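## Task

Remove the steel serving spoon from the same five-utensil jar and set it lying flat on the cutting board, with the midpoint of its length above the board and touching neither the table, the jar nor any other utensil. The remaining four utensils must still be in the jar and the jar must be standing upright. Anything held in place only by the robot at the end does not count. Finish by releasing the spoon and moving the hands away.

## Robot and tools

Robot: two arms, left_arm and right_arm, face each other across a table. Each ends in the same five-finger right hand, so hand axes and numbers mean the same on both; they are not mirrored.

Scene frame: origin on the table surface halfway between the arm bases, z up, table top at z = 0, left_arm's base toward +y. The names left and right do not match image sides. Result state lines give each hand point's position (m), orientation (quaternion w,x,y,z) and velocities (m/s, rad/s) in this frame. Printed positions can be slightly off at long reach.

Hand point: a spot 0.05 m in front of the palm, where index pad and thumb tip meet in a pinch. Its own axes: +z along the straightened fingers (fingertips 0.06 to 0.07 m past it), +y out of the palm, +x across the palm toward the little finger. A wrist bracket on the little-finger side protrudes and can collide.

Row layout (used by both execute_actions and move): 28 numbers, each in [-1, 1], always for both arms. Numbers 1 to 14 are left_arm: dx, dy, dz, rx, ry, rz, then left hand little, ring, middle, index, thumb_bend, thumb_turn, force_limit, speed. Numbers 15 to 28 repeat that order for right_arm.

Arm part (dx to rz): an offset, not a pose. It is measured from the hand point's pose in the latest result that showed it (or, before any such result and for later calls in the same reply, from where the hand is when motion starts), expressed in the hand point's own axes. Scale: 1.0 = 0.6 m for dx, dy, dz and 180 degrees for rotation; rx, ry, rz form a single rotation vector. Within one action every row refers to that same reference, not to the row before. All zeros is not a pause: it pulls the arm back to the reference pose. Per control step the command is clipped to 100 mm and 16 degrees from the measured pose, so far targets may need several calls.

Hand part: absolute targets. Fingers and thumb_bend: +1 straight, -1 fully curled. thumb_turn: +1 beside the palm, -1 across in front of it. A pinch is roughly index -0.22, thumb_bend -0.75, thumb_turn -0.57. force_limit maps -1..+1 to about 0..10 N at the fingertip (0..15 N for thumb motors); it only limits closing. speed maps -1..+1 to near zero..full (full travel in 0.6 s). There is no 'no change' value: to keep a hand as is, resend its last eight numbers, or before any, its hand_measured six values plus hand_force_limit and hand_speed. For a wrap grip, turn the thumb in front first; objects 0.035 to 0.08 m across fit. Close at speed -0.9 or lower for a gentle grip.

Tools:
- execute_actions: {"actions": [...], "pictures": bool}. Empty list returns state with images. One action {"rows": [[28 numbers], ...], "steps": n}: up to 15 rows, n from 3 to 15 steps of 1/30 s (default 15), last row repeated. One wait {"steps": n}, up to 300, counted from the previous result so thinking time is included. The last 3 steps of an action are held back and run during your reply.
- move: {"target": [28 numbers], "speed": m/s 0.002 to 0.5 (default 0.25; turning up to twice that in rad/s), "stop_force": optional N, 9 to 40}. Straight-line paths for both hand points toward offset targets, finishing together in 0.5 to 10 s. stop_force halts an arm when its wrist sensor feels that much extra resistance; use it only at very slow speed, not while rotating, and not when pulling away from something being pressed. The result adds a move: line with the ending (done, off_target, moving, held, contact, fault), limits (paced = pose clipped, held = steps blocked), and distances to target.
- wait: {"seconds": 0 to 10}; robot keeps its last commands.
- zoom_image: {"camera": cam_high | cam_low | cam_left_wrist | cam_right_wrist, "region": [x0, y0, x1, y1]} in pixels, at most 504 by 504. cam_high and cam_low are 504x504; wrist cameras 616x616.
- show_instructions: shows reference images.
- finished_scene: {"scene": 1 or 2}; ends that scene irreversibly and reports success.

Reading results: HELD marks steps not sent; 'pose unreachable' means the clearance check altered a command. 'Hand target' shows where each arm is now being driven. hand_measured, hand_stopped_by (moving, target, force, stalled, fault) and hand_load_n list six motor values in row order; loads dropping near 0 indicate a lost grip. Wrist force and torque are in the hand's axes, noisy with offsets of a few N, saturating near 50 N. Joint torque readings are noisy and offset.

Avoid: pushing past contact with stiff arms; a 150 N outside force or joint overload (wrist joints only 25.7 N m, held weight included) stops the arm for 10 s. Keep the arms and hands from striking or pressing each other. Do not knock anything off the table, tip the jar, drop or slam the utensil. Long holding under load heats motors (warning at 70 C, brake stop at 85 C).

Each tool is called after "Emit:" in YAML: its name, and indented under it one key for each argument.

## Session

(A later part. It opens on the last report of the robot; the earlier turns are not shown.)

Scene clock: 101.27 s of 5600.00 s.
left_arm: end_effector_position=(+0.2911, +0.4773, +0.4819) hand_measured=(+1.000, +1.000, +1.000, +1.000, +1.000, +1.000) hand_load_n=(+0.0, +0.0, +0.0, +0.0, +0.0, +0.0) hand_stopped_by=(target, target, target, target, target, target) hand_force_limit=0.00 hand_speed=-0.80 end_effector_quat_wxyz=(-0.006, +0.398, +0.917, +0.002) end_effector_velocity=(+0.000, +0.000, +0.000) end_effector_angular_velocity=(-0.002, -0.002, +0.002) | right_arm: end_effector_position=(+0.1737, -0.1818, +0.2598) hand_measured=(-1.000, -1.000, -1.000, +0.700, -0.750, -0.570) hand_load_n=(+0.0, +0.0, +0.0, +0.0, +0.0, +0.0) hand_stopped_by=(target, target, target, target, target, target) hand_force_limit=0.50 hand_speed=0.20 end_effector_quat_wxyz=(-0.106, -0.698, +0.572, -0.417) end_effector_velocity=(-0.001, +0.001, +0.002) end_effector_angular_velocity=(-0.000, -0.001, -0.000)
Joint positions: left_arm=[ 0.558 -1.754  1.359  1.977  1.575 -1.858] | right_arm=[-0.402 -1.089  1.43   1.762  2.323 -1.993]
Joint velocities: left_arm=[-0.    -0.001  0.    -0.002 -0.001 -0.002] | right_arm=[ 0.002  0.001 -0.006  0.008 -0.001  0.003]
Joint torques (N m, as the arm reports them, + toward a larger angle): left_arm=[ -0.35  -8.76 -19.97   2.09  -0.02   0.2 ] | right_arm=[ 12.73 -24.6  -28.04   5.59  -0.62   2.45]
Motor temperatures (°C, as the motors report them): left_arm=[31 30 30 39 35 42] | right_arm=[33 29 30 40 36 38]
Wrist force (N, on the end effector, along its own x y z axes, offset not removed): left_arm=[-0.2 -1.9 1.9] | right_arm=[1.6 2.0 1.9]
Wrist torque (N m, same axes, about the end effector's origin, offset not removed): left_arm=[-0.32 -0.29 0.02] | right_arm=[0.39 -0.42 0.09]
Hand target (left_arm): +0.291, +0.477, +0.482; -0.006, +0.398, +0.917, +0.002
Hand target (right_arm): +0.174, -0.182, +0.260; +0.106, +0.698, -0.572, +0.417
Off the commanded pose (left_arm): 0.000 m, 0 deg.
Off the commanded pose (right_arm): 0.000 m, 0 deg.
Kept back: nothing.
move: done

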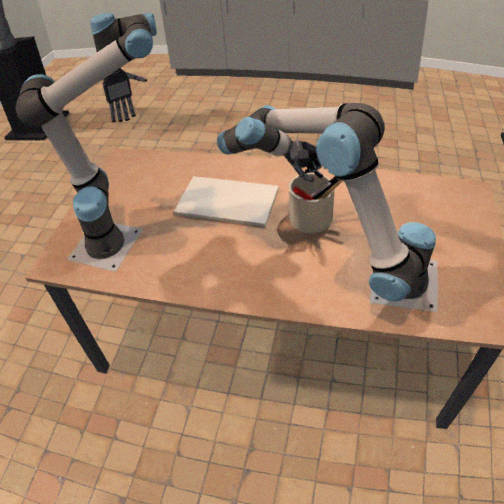

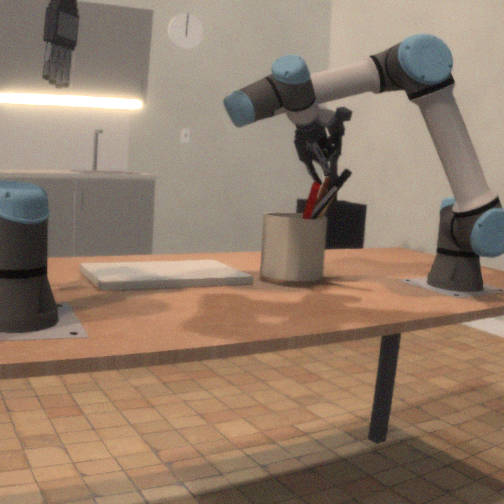

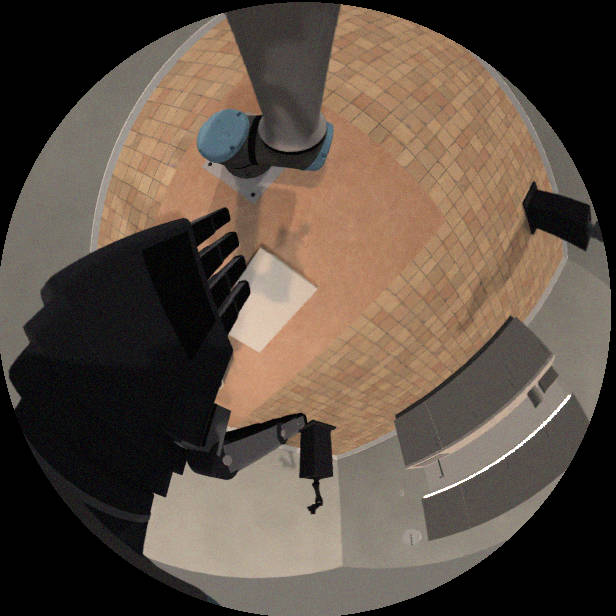

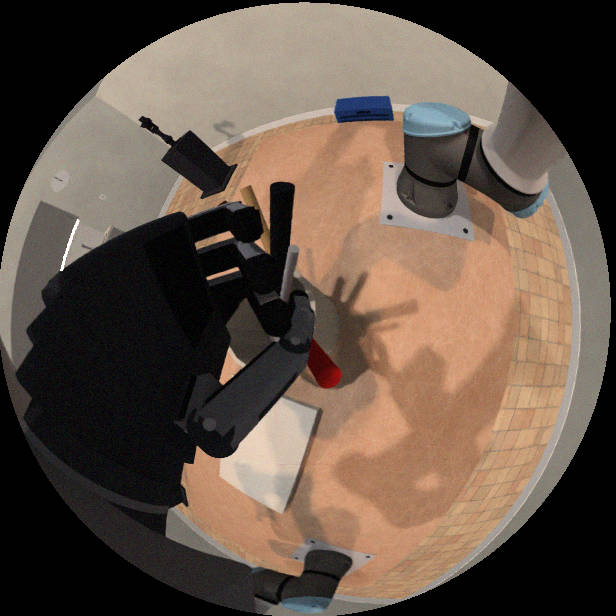

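Emit:
move:
  target: [0,0,0,0,0,0,1,1,1,1,1,1,0,-0.8, -0.0,-0.085,0.045,0,0,0, -1,-1,-1,-0.22,1,0.3,0.5,0.2]
  speed: 0.04

Emit:
zoom_image:
  camera: "cam_right_wrist"
  region: [100,100,500,500]

Scene clock: 103.40 s of 5600.00 s.
left_arm: end_effector_position=(+0.2911, +0.4773, +0.4819) hand_measured=(+1.000, +1.000, +1.000, +1.000, +1.000, +1.000) hand_load_n=(+0.0, +0.0, +0.0, +0.0, +0.0, +0.0) hand_stopped_by=(target, target, target, target, target, target) hand_force_limit=0.00 hand_speed=-0.80 end_effector_quat_wxyz=(-0.006, +0.398, +0.917, +0.002) end_effector_velocity=(-0.000, -0.000, +0.000) end_effector_angular_velocity=(-0.000, +0.000, -0.000) | right_arm: end_effector_position=(+0.2310, -0.1822, +0.2595) hand_measured=(-1.000, -1.000, -1.000, -0.220, +1.000, +0.300) hand_load_n=(+0.0, +0.0, +0.0, +0.0, +0.0, +0.0) hand_stopped_by=(target, target, target, target, target, target) hand_force_limit=0.50 hand_speed=0.20 end_effector_quat_wxyz=(-0.106, -0.698, +0.572, -0.417) end_effector_velocity=(+0.002, +0.000, +0.000) end_effector_angular_velocity=(+0.001, -0.000, +0.000)
Joint positions: left_arm=[ 0.558 -1.754  1.359  1.977  1.575 -1.858] | right_arm=[-0.506 -1.056  1.358  1.71   2.372 -2.122]
Joint velocities: left_arm=[-0.001 -0.    -0.     0.     0.    -0.001] | right_arm=[-0.004  0.002 -0.004 -0.002  0.002 -0.006]
Joint torques (N m, as the arm reports them, + toward a larger angle): left_arm=[ -0.55  -8.83 -19.89   2.09   0.05   0.13] | right_arm=[-12.5  -29.75 -27.17   0.42   2.89  -2.13]
Motor temperatures (°C, as the motors report them): left_arm=[31 30 30 39 35 42] | right_arm=[33 29 30 40 36 38]
Wrist force (N, on the end effector, along its own x y z axes, offset not removed): left_arm=[-0.1 -0.7 1.8] | right_arm=[0.6 1.2 1.8]
Wrist torque (N m, same axes, about the end effector's origin, offset not removed): left_arm=[-0.19 -0.27 0.04] | right_arm=[0.22 -0.30 0.08]
Hand target (left_arm): +0.291, +0.477, +0.482; -0.006, +0.398, +0.917, +0.002
Hand target (right_arm): +0.231, -0.182, +0.260; +0.106, +0.698, -0.572, +0.417
Off the commanded pose (left_arm): 0.000 m, 0 deg.
Off the commanded pose (right_arm): 0.000 m, 0 deg.
Kept back: nothing.
move: done

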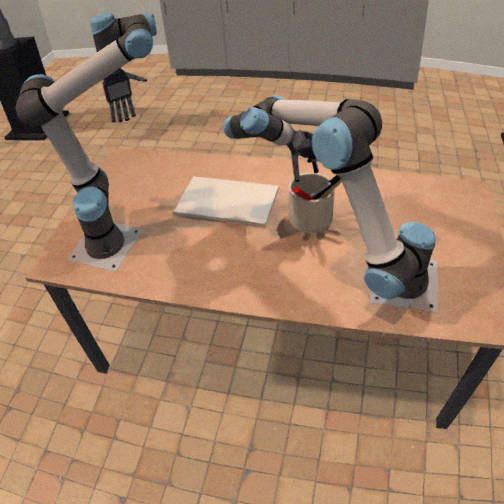

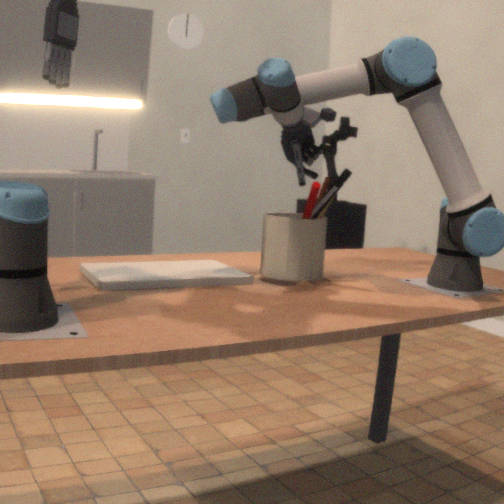

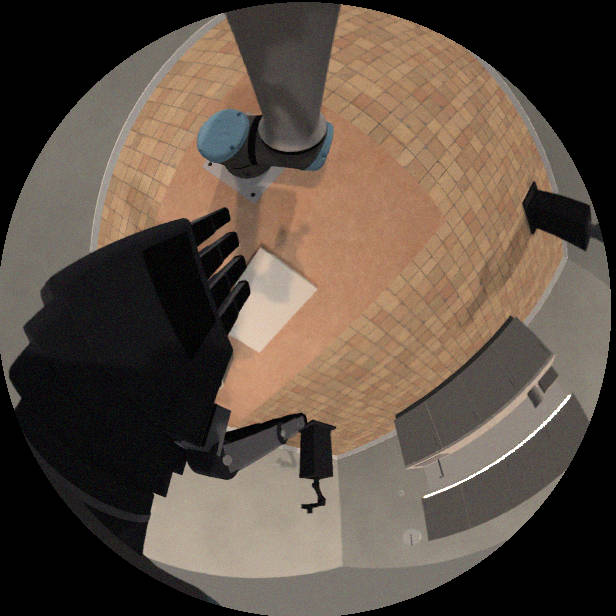

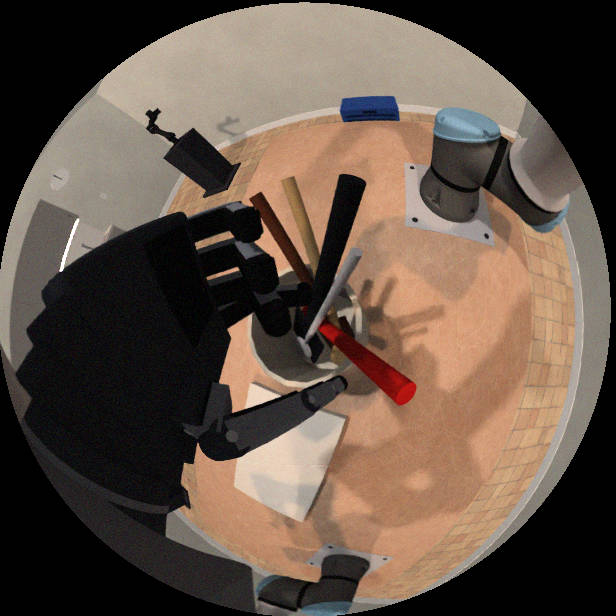

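Region (100, 100, 500, 500) of cam_right_wrist's 616x616 image, scaled by 1.260, with more detail than that image has.

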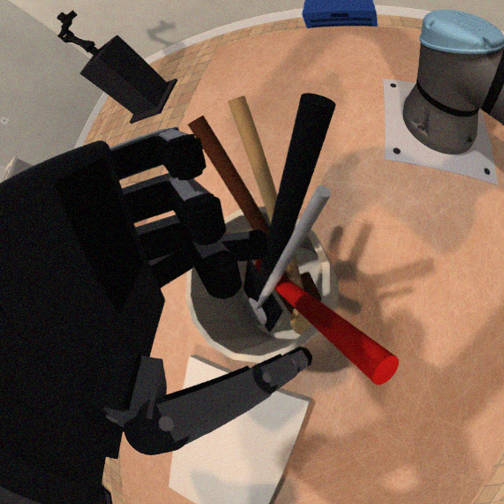

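Emit:
move:
  target: [0,0,0,0,0,0,1,1,1,1,1,1,0,-0.8, 0,0.05,-0.08,-0.15,0,0, -1,-1,-1,0.6,-0.75,-0.57,0.5,0.2]
  speed: 0.1

Emit:
move:
  target: [0,0,0,0,0,0,1,1,1,1,1,1,0,-0.8, 0,0,0,0,0,0.5, -1,-1,-1,0.6,-0.75,-0.57,0.5,0.2]

Emit:
move:
  target: [0,0,0,0,0,0,1,1,1,1,1,1,0,-0.8, 0,0,0,0,0,0.5, -1,-1,-1,0.6,-0.75,-0.57,0.5,0.2]

Scene clock: 106.40 s of 5600.00 s.
left_arm: end_effector_position=(+0.2911, +0.4773, +0.4819) hand_measured=(+1.000, +1.000, +1.000, +1.000, +1.000, +1.000) hand_load_n=(+0.0, +0.0, +0.0, +0.0, +0.0, +0.0) hand_stopped_by=(target, target, target, target, target, target) hand_force_limit=0.00 hand_speed=-0.80 end_effector_quat_wxyz=(-0.006, +0.398, +0.917, +0.002) end_effector_velocity=(+0.000, +0.000, -0.000) end_effector_angular_velocity=(+0.000, -0.001, +0.001) | right_arm: end_effector_position=(+0.1825, -0.1621, +0.2797) hand_measured=(-1.000, -1.000, -1.000, +0.600, -0.750, -0.570) hand_load_n=(+0.0, +0.0, +0.0, +0.0, +0.0, +0.0) hand_stopped_by=(target, target, target, target, target, target) hand_force_limit=0.50 hand_speed=0.20 end_effector_quat_wxyz=(-0.266, -0.654, +0.653, -0.273) end_effector_velocity=(-0.002, +0.001, +0.001) end_effector_angular_velocity=(-0.000, +0.010, -0.010)
Joint positions: left_arm=[ 0.558 -1.754  1.359  1.977  1.575 -1.858] | right_arm=[-0.598 -0.981  1.233  1.988  2.011 -2.052]
Joint velocities: left_arm=[ 0.001  0.    -0.    -0.    -0.001 -0.   ] | right_arm=[-0.003  0.001 -0.001  0.006 -0.011  0.   ]
Joint torques (N m, as the arm reports them, + toward a larger angle): left_arm=[ -0.73  -9.16 -19.78   2.01   0.13   0.23] | right_arm=[-13.79 -28.65 -29.54   5.24  -1.26   2.49]
Motor temperatures (°C, as the motors report them): left_arm=[31 30 30 39 35 42] | right_arm=[33 29 30 40 36 38]
Wrist force (N, on the end effector, along its own x y z axes, offset not removed): left_arm=[-0.7 -1.2 0.6] | right_arm=[1.1 1.7 1.7]
Wrist torque (N m, same axes, about the end effector's origin, offset not removed): left_arm=[-0.21 -0.16 0.07] | right_arm=[0.40 -0.40 0.03]
Hand target (left_arm): +0.291, +0.477, +0.482; -0.006, +0.398, +0.917, +0.002
Hand target (right_arm): +0.182, -0.162, +0.280; +0.267, +0.654, -0.653, +0.273
Off the commanded pose (left_arm): 0.000 m, 0 deg.
Off the commanded pose (right_arm): 0.000 m, 0 deg.
Kept back: nothing.
move: done

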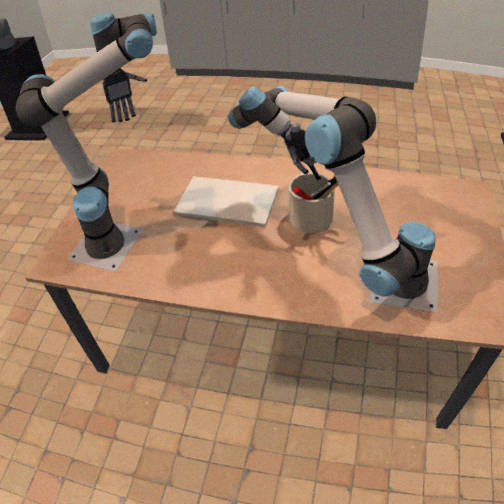

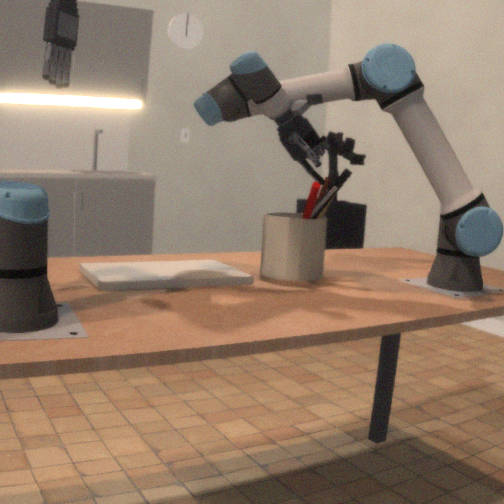

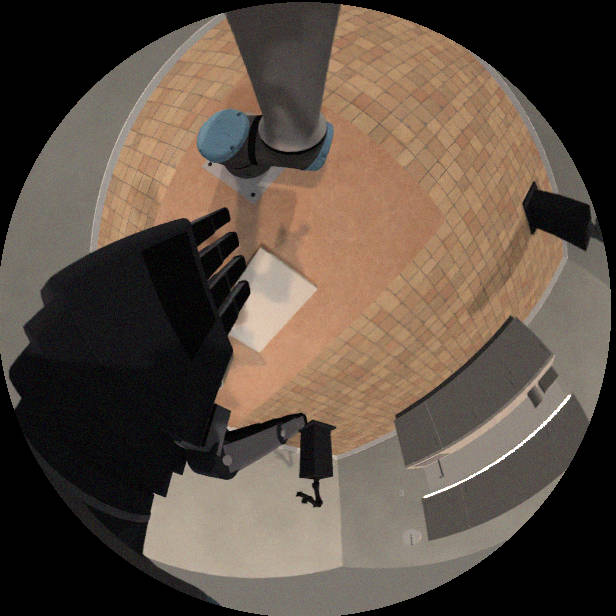

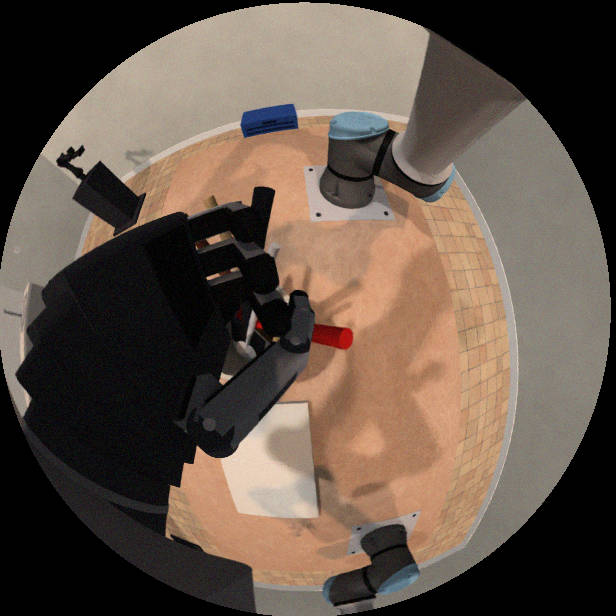

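Scene clock: 110.13 s of 5600.00 s.
left_arm: end_effector_position=(+0.2911, +0.4773, +0.4819) hand_measured=(+1.000, +1.000, +1.000, +1.000, +1.000, +1.000) hand_load_n=(+0.0, +0.0, +0.0, +0.0, +0.0, +0.0) hand_stopped_by=(target, target, target, target, target, target) hand_force_limit=0.00 hand_speed=-0.80 end_effector_quat_wxyz=(-0.006, +0.398, +0.917, +0.002) end_effector_velocity=(+0.000, +0.000, +0.000) end_effector_angular_velocity=(+0.002, -0.000, -0.001) | right_arm: end_effector_position=(+0.1826, -0.1621, +0.2799) hand_measured=(-1.000, -1.000, -1.000, +0.600, -0.750, -0.570) hand_load_n=(+0.0, +0.0, +0.0, +0.0, +0.0, +0.0) hand_stopped_by=(target, target, target, target, target, target) hand_force_limit=0.50 hand_speed=0.20 end_effector_quat_wxyz=(+0.005, -0.002, +0.925, -0.381) end_effector_velocity=(+0.000, -0.000, -0.000) end_effector_angular_velocity=(-0.003, -0.010, -0.011)
Joint positions: left_arm=[ 0.558 -1.754  1.359  1.977  1.575 -1.858] | right_arm=[-0.472 -1.116  1.4    1.998  1.931 -0.378]
Joint velocities: left_arm=[-0.001  0.     0.     0.001 -0.001 -0.   ] | right_arm=[ 0.002  0.001  0.     0.002 -0.001  0.018]
Joint torques (N m, as the arm reports them, + toward a larger angle): left_arm=[ -0.32  -8.62 -20.26   2.17   0.01   0.16] | right_arm=[ 13.31 -25.    -7.09   5.88  -1.26   2.49]
Motor temperatures (°C, as the motors report them): left_arm=[31 30 30 39 35 42] | right_arm=[33 29 30 40 36 38]
Wrist force (N, on the end effector, along its own x y z axes, offset not removed): left_arm=[0.7 -1.2 1.3] | right_arm=[1.2 0.8 1.5]
Wrist torque (N m, same axes, about the end effector's origin, offset not removed): left_arm=[-0.17 -0.37 0.01] | right_arm=[0.13 -0.44 0.05]
Hand target (left_arm): +0.291, +0.477, +0.482; -0.006, +0.398, +0.917, +0.002
Hand target (right_arm): +0.183, -0.162, +0.280; +0.005, -0.001, +0.924, -0.381
Off the commanded pose (left_arm): 0.000 m, 0 deg.
Off the commanded pose (right_arm): 0.000 m, 0 deg.
Kept back: nothing.
move: done

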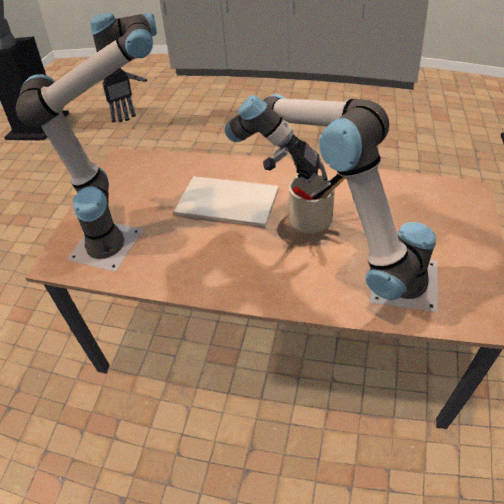

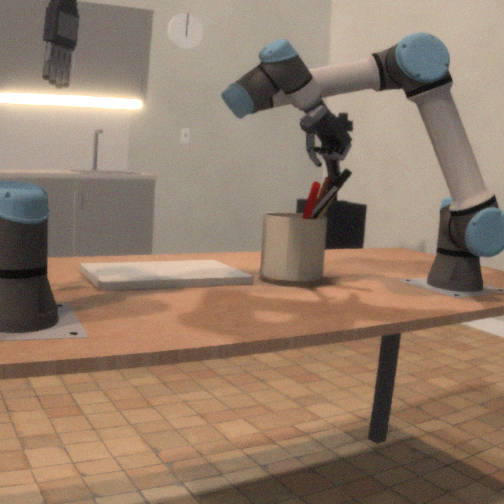

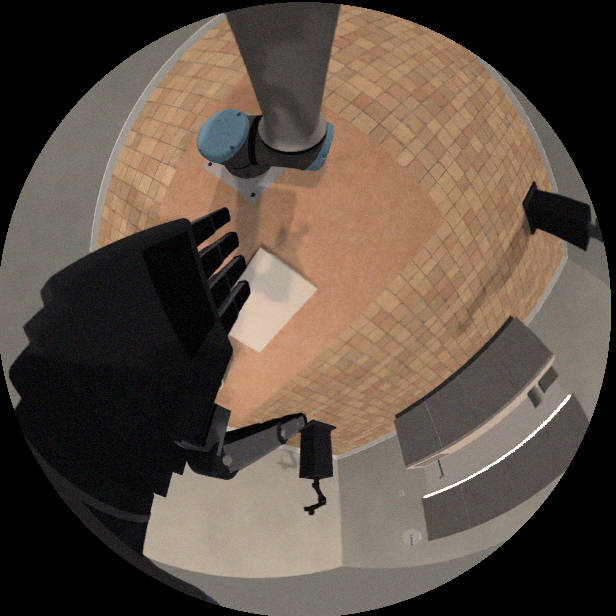

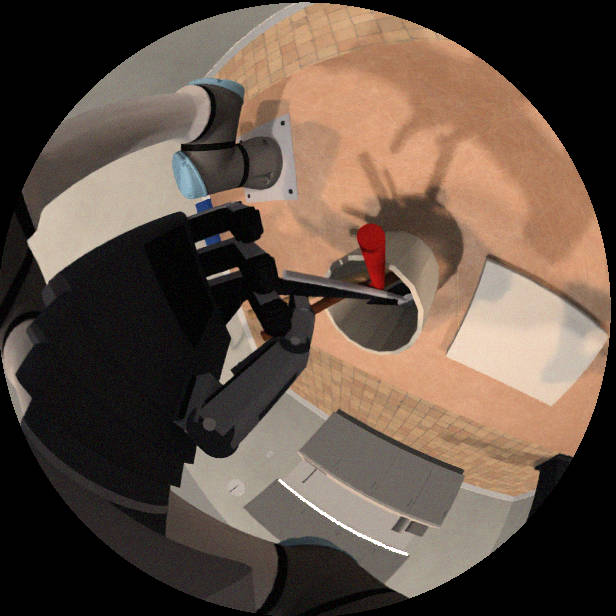

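Scene clock: 113.87 s of 5600.00 s.
left_arm: end_effector_position=(+0.2911, +0.4773, +0.4819) hand_measured=(+1.000, +1.000, +1.000, +1.000, +1.000, +1.000) hand_load_n=(+0.0, +0.0, +0.0, +0.0, +0.0, +0.0) hand_stopped_by=(target, target, target, target, target, target) hand_force_limit=0.00 hand_speed=-0.80 end_effector_quat_wxyz=(-0.006, +0.398, +0.917, +0.002) end_effector_velocity=(+0.000, -0.000, -0.000) end_effector_angular_velocity=(-0.001, -0.001, +0.001) | right_arm: end_effector_position=(+0.1825, -0.1620, +0.2799) hand_measured=(-1.000, -1.000, -1.000, +0.600, -0.750, -0.570) hand_load_n=(+0.0, +0.0, +0.0, +0.0, +0.0, +0.0) hand_stopped_by=(target, target, target, target, target, target) hand_force_limit=0.50 hand_speed=0.20 end_effector_quat_wxyz=(+0.272, +0.652, +0.656, -0.266) end_effector_velocity=(+0.000, -0.000, -0.000) end_effector_angular_velocity=(-0.001, -0.010, -0.012)
Joint positions: left_arm=[ 0.558 -1.754  1.359  1.977  1.575 -1.858] | right_arm=[-0.366 -0.935  1.289  1.954  1.86   1.274]
Joint velocities: left_arm=[-0.     0.    -0.    -0.001 -0.    -0.001] | right_arm=[-0.001  0.003 -0.002 -0.    -0.001  0.015]
Joint torques (N m, as the arm reports them, + toward a larger angle): left_arm=[ -0.44  -8.53 -20.02   2.1    0.04   0.14] | right_arm=[-13.03 -29.6  -28.36   4.06   2.19   2.75]
Motor temperatures (°C, as the motors report them): left_arm=[31 30 30 39 35 42] | right_arm=[33 29 30 40 36 38]
Wrist force (N, on the end effector, along its own x y z axes, offset not removed): left_arm=[-0.3 0.4 1.3] | right_arm=[0.6 1.5 2.9]
Wrist torque (N m, same axes, about the end effector's origin, offset not removed): left_arm=[0.06 -0.25 0.04] | right_arm=[0.18 -0.33 0.00]
Hand target (left_arm): +0.291, +0.477, +0.482; -0.006, +0.398, +0.917, +0.002
Hand target (right_arm): +0.182, -0.162, +0.280; +0.273, +0.652, +0.655, -0.266
Off the commanded pose (left_arm): 0.000 m, 0 deg.
Off the commanded pose (right_arm): 0.000 m, 0 deg.
Kept back: nothing.
move: done

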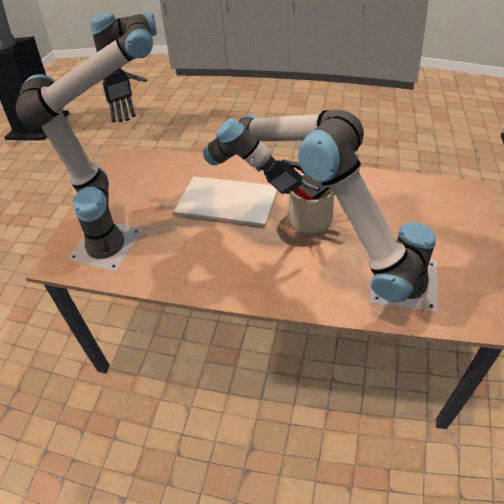

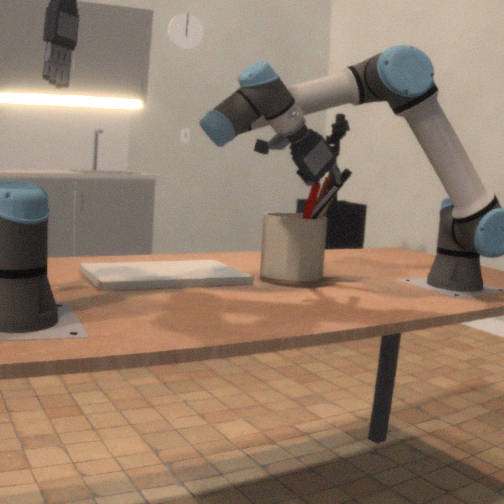

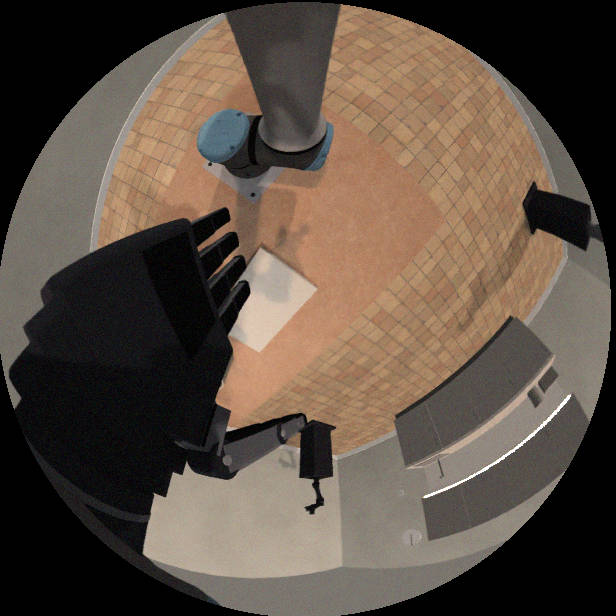

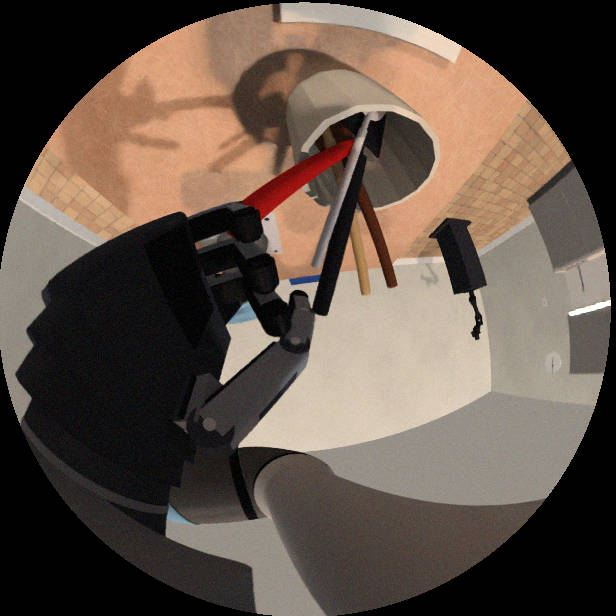

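Emit:
move:
  target: [0,0,0,0,0,0,1,1,1,1,1,1,0,-0.8, 0.002,0.029,0.1,0,0,0, -1,-1,-1,0.6,-0.75,-0.57,0.5,0.2]
  speed: 0.04
  stop_force: 9

Emit:
zoom_image:
  camera: "cam_right_wrist"
  region: [150,50,500,400]

Scene clock: 116.03 s of 5600.00 s.
left_arm: end_effector_position=(+0.2911, +0.4773, +0.4819) hand_measured=(+1.000, +1.000, +1.000, +1.000, +1.000, +1.000) hand_load_n=(+0.0, +0.0, +0.0, +0.0, +0.0, +0.0) hand_stopped_by=(target, target, target, target, target, target) hand_force_limit=0.00 hand_speed=-0.80 end_effector_quat_wxyz=(-0.006, +0.398, +0.917, +0.002) end_effector_velocity=(+0.000, +0.000, +0.000) end_effector_angular_velocity=(-0.001, -0.001, +0.001) | right_arm: end_effector_position=(+0.1966, -0.1947, +0.2456) hand_measured=(-1.000, -1.000, -1.000, +0.600, -0.750, -0.570) hand_load_n=(+0.0, +0.0, +0.0, +0.0, +0.0, +0.0) hand_stopped_by=(target, target, target, target, target, target) hand_force_limit=0.50 hand_speed=0.20 end_effector_quat_wxyz=(+0.273, +0.652, +0.656, -0.266) end_effector_velocity=(-0.001, +0.002, +0.002) end_effector_angular_velocity=(-0.000, +0.000, -0.000)
Joint positions: left_arm=[ 0.558 -1.754  1.359  1.977  1.575 -1.858] | right_arm=[-0.416 -0.968  1.438  1.826  1.893  1.236]
Joint velocities: left_arm=[-0.    -0.001 -0.    -0.    -0.    -0.001] | right_arm=[ 0.003  0.002 -0.008  0.008 -0.002  0.003]
Joint torques (N m, as the arm reports them, + toward a larger angle): left_arm=[ -0.6   -8.78 -20.18   2.14   0.02   0.15] | right_arm=[ 14.91 -28.31 -27.82   5.16  -1.65   3.06]
Motor temperatures (°C, as the motors report them): left_arm=[31 30 30 39 35 42] | right_arm=[33 29 30 40 36 38]
Wrist force (N, on the end effector, along its own x y z axes, offset not removed): left_arm=[0.0 -1.3 1.5] | right_arm=[0.1 2.8 2.3]
Wrist torque (N m, same axes, about the end effector's origin, offset not removed): left_arm=[-0.27 -0.26 0.04] | right_arm=[0.41 -0.31 -0.04]
Hand target (left_arm): +0.291, +0.477, +0.482; -0.006, +0.398, +0.917, +0.002
Hand target (right_arm): +0.197, -0.194, +0.246; +0.273, +0.652, +0.656, -0.266
Off the commanded pose (left_arm): 0.000 m, 0 deg.
Off the commanded pose (right_arm): 0.013 m, 0 deg.
Kept back: nothing.
move: contact (right_arm)

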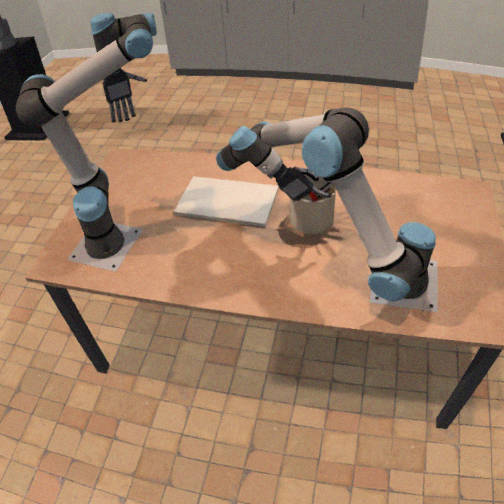

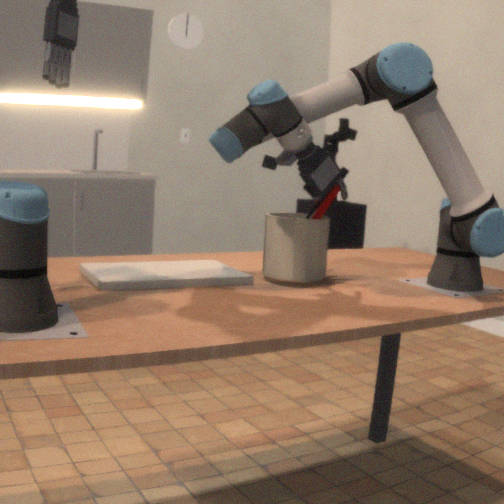

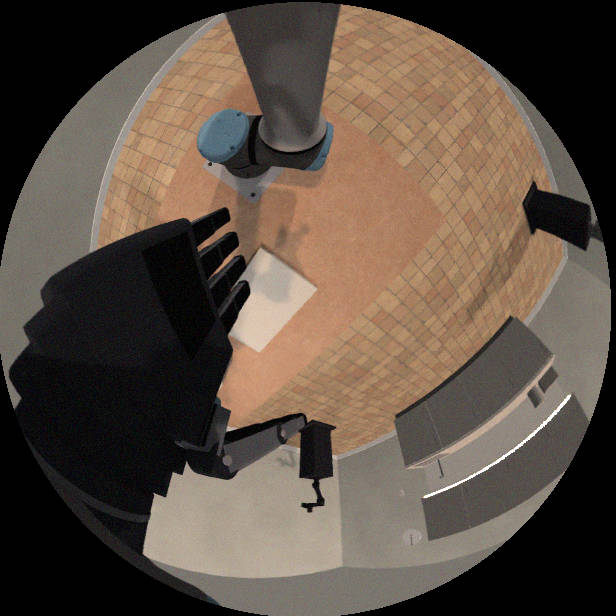

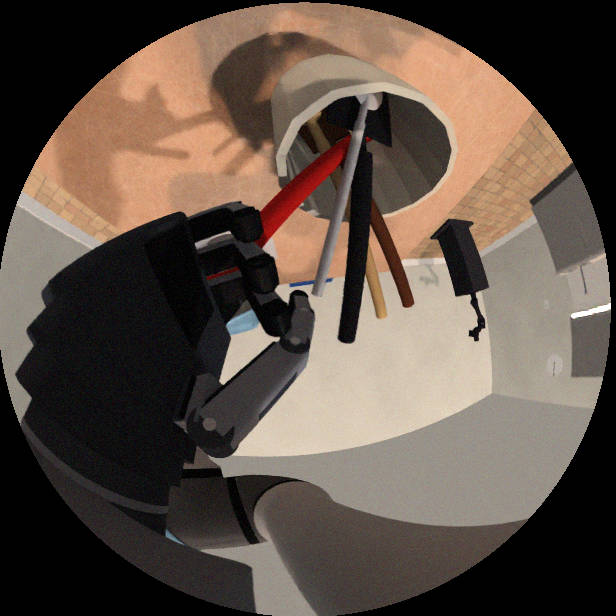

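Region (150, 50, 500, 400) of cam_right_wrist's 616x616 image, scaled by 1.440, with more detail than that image has.

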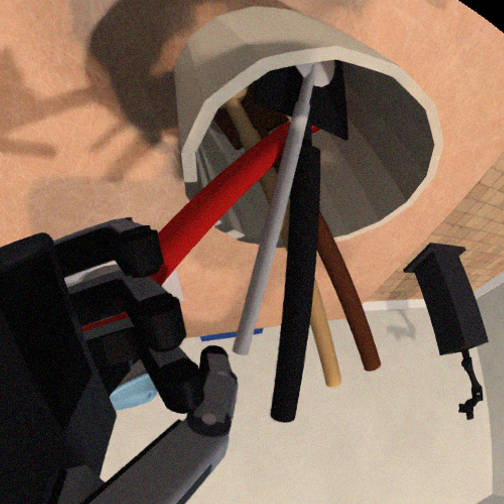

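Emit:
move:
  target: [0,0,0,0,0,0,1,1,1,1,1,1,0,-0.8, 0.02,0.025,0.03,0,0,0, -1,-1,-1,0.6,-0.75,-0.57,0.5,0.2]
  speed: 0.012
  stop_force: 12

Emit:
zoom_image:
  camera: "cam_right_wrist"
  region: [150,50,500,400]

Scene clock: 116.90 s of 5600.00 s.
left_arm: end_effector_position=(+0.2911, +0.4773, +0.4819) hand_measured=(+1.000, +1.000, +1.000, +1.000, +1.000, +1.000) hand_load_n=(+0.0, +0.0, +0.0, +0.0, +0.0, +0.0) hand_stopped_by=(target, target, target, target, target, target) hand_force_limit=0.00 hand_speed=-0.80 end_effector_quat_wxyz=(-0.006, +0.398, +0.917, +0.002) end_effector_velocity=(-0.000, +0.000, +0.000) end_effector_angular_velocity=(+0.001, -0.001, +0.001) | right_arm: end_effector_position=(+0.1983, -0.1950, +0.2433) hand_measured=(-1.000, -1.000, -1.000, +0.600, -0.750, -0.570) hand_load_n=(+0.0, +0.0, -1.0, +0.5, +0.0, +0.0) hand_stopped_by=(target, target, target, target, target, target) hand_force_limit=0.50 hand_speed=0.20 end_effector_quat_wxyz=(+0.273, +0.652, +0.656, -0.266) end_effector_velocity=(-0.003, +0.001, +0.003) end_effector_angular_velocity=(+0.001, -0.001, -0.003)
Joint positions: left_arm=[ 0.558 -1.754  1.359  1.977  1.575 -1.858] | right_arm=[-0.419 -0.965  1.44   1.821  1.896  1.233]
Joint velocities: left_arm=[-0.    -0.001 -0.     0.001 -0.001 -0.001] | right_arm=[ 0.005 -0.003 -0.005  0.008 -0.005  0.006]
Joint torques (N m, as the arm reports them, + toward a larger angle): left_arm=[ -0.76  -9.28 -20.15   2.04   0.08   0.18] | right_arm=[ 14.6  -44.03 -23.35   1.52  -2.81   2.07]
Motor temperatures (°C, as the motors report them): left_arm=[31 30 30 39 35 42] | right_arm=[33 29 30 40 36 38]
Wrist force (N, on the end effector, along its own x y z axes, offset not removed): left_arm=[0.7 -1.7 0.0] | right_arm=[-10.4 3.6 -12.9]
Wrist torque (N m, same axes, about the end effector's origin, offset not removed): left_arm=[-0.22 -0.37 0.08] | right_arm=[1.39 -0.16 -0.55]
Hand target (left_arm): +0.291, +0.477, +0.482; -0.006, +0.398, +0.917, +0.002
Hand target (right_arm): +0.198, -0.195, +0.244; +0.273, +0.652, +0.656, -0.266
Off the commanded pose (left_arm): 0.000 m, 0 deg.
Off the commanded pose (right_arm): 0.023 m, 0 deg.
Kept back: nothing.
move: contact (right_arm)

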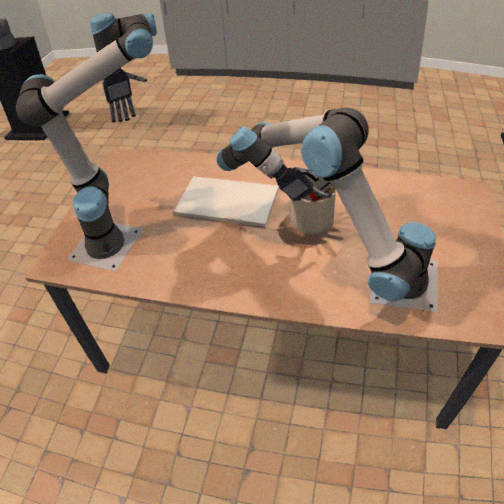

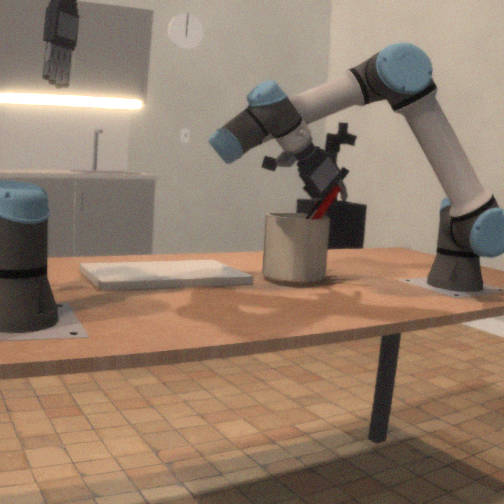

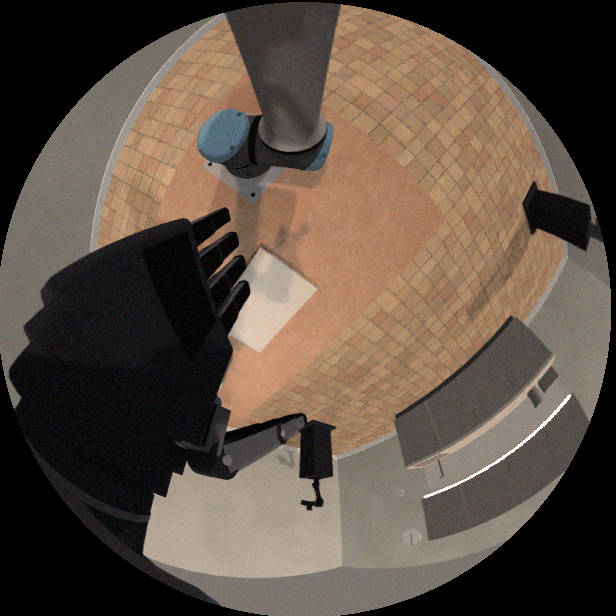

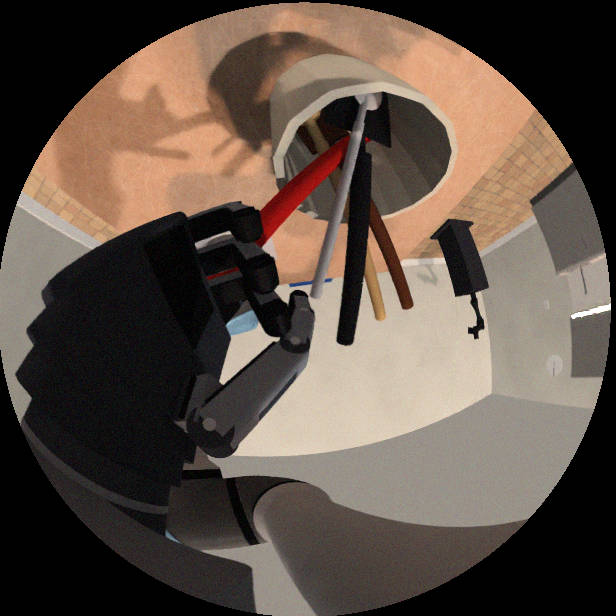

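Region (150, 50, 500, 400) of cam_right_wrist's 616x616 image, scaled by 1.440, with more detail than that image has.

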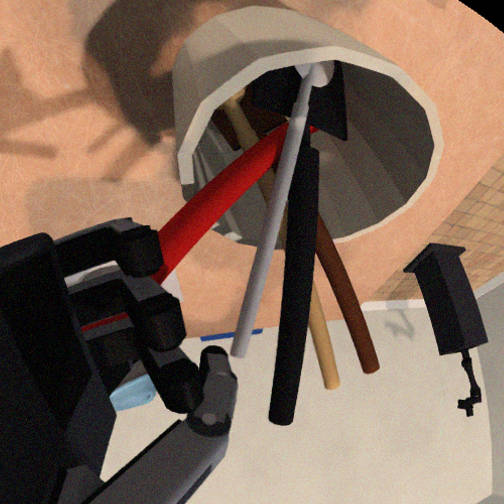

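Emit:
move:
  target: [0,0,0,0,0,0,1,1,1,1,1,1,0,-0.8, 0,0.01,-0.04,0.22,0,0, -1,-1,-1,0.6,-0.75,-0.57,0.5,0.2]
  speed: 0.03

Emit:
zoom_image:
  camera: "cam_right_wrist"
  region: [150,50,500,400]

Scene clock: 127.33 s of 5600.00 s.
left_arm: end_effector_position=(+0.2911, +0.4773, +0.4819) hand_measured=(+1.000, +1.000, +1.000, +1.000, +1.000, +1.000) hand_load_n=(+0.0, +0.0, +0.0, +0.0, +0.0, +0.0) hand_stopped_by=(target, target, target, target, target, target) hand_force_limit=0.00 hand_speed=-0.80 end_effector_quat_wxyz=(-0.006, +0.398, +0.917, +0.002) end_effector_velocity=(+0.000, +0.000, +0.000) end_effector_angular_velocity=(+0.000, -0.001, -0.001) | right_arm: end_effector_position=(+0.2032, -0.1805, +0.2580) hand_measured=(-1.000, -1.000, -1.000, +0.600, -0.750, -0.570) hand_load_n=(+0.0, +0.0, +0.0, +0.0, +0.0, +0.0) hand_stopped_by=(target, target, target, target, target, target) hand_force_limit=0.50 hand_speed=0.20 end_effector_quat_wxyz=(+0.069, +0.703, +0.548, -0.448) end_effector_velocity=(+0.001, +0.000, +0.000) end_effector_angular_velocity=(-0.001, +0.012, -0.012)
Joint positions: left_arm=[ 0.558 -1.754  1.359  1.977  1.575 -1.858] | right_arm=[-0.65  -0.859  1.272  2.097  1.516  1.102]
Joint velocities: left_arm=[-0.    -0.    -0.     0.    -0.001  0.001] | right_arm=[-0.008  0.003 -0.002  0.007 -0.008 -0.004]
Joint torques (N m, as the arm reports them, + toward a larger angle): left_arm=[ -0.22  -8.94 -20.02   2.1    0.     0.08] | right_arm=[-13.33 -34.14 -28.26   5.9   -1.47  -1.89]
Motor temperatures (°C, as the motors report them): left_arm=[31 30 30 39 35 42] | right_arm=[33 29 30 40 36 38]
Wrist force (N, on the end effector, along its own x y z axes, offset not removed): left_arm=[0.1 -1.5 0.9] | right_arm=[-0.2 1.6 1.7]
Wrist torque (N m, same axes, about the end effector's origin, offset not removed): left_arm=[-0.23 -0.25 0.05] | right_arm=[0.32 -0.20 -0.04]
Hand target (left_arm): +0.291, +0.477, +0.482; -0.006, +0.398, +0.917, +0.002
Hand target (right_arm): +0.203, -0.180, +0.258; +0.068, +0.703, +0.548, -0.448
Off the commanded pose (left_arm): 0.000 m, 0 deg.
Off the commanded pose (right_arm): 0.004 m, 5 deg.
Kept back: nothing.
move: off_target (right_arm; path cut at 10 s)

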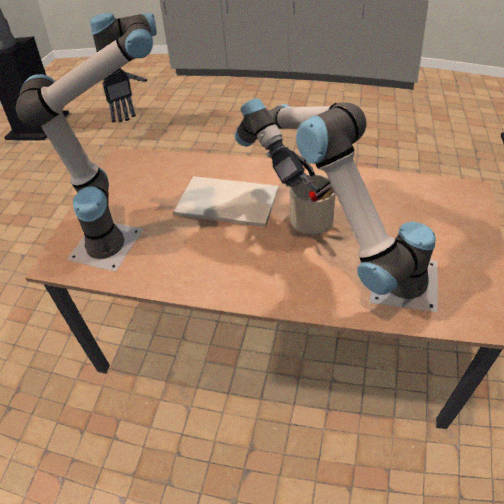

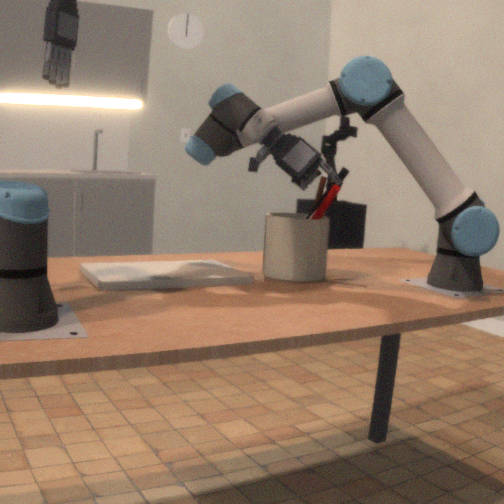

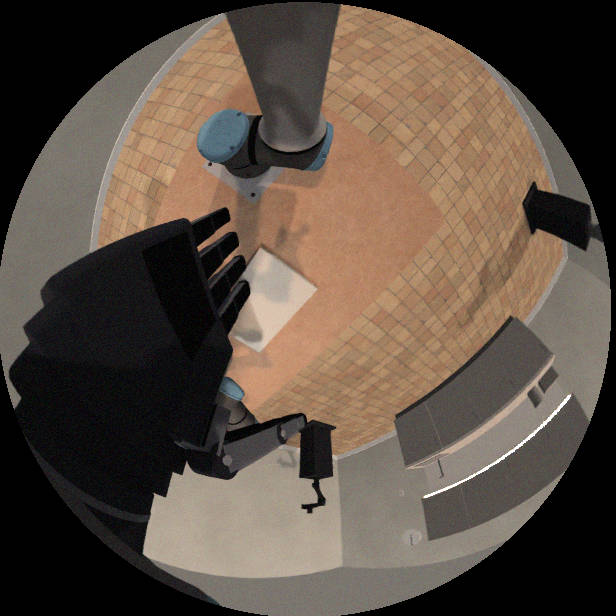

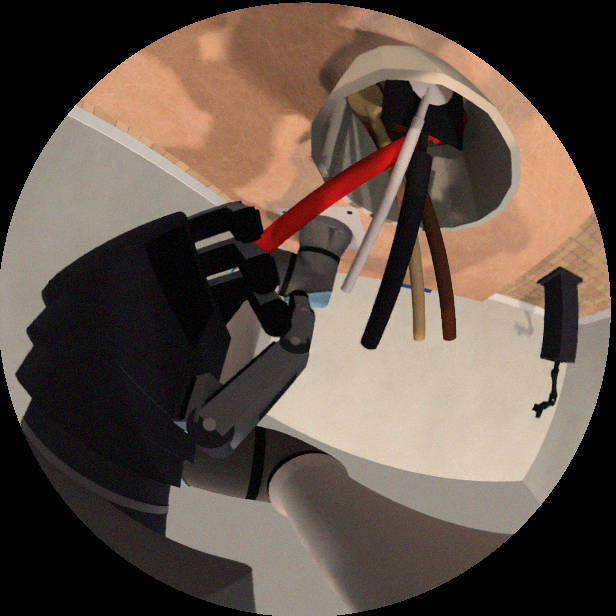

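Region (150, 50, 500, 400) of cam_right_wrist's 616x616 image, scaled by 1.440, with more detail than that image has.

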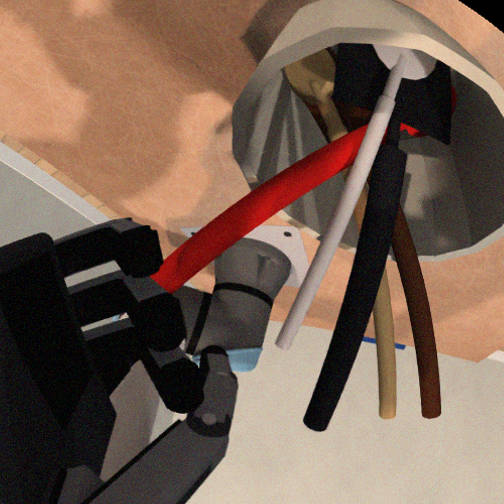

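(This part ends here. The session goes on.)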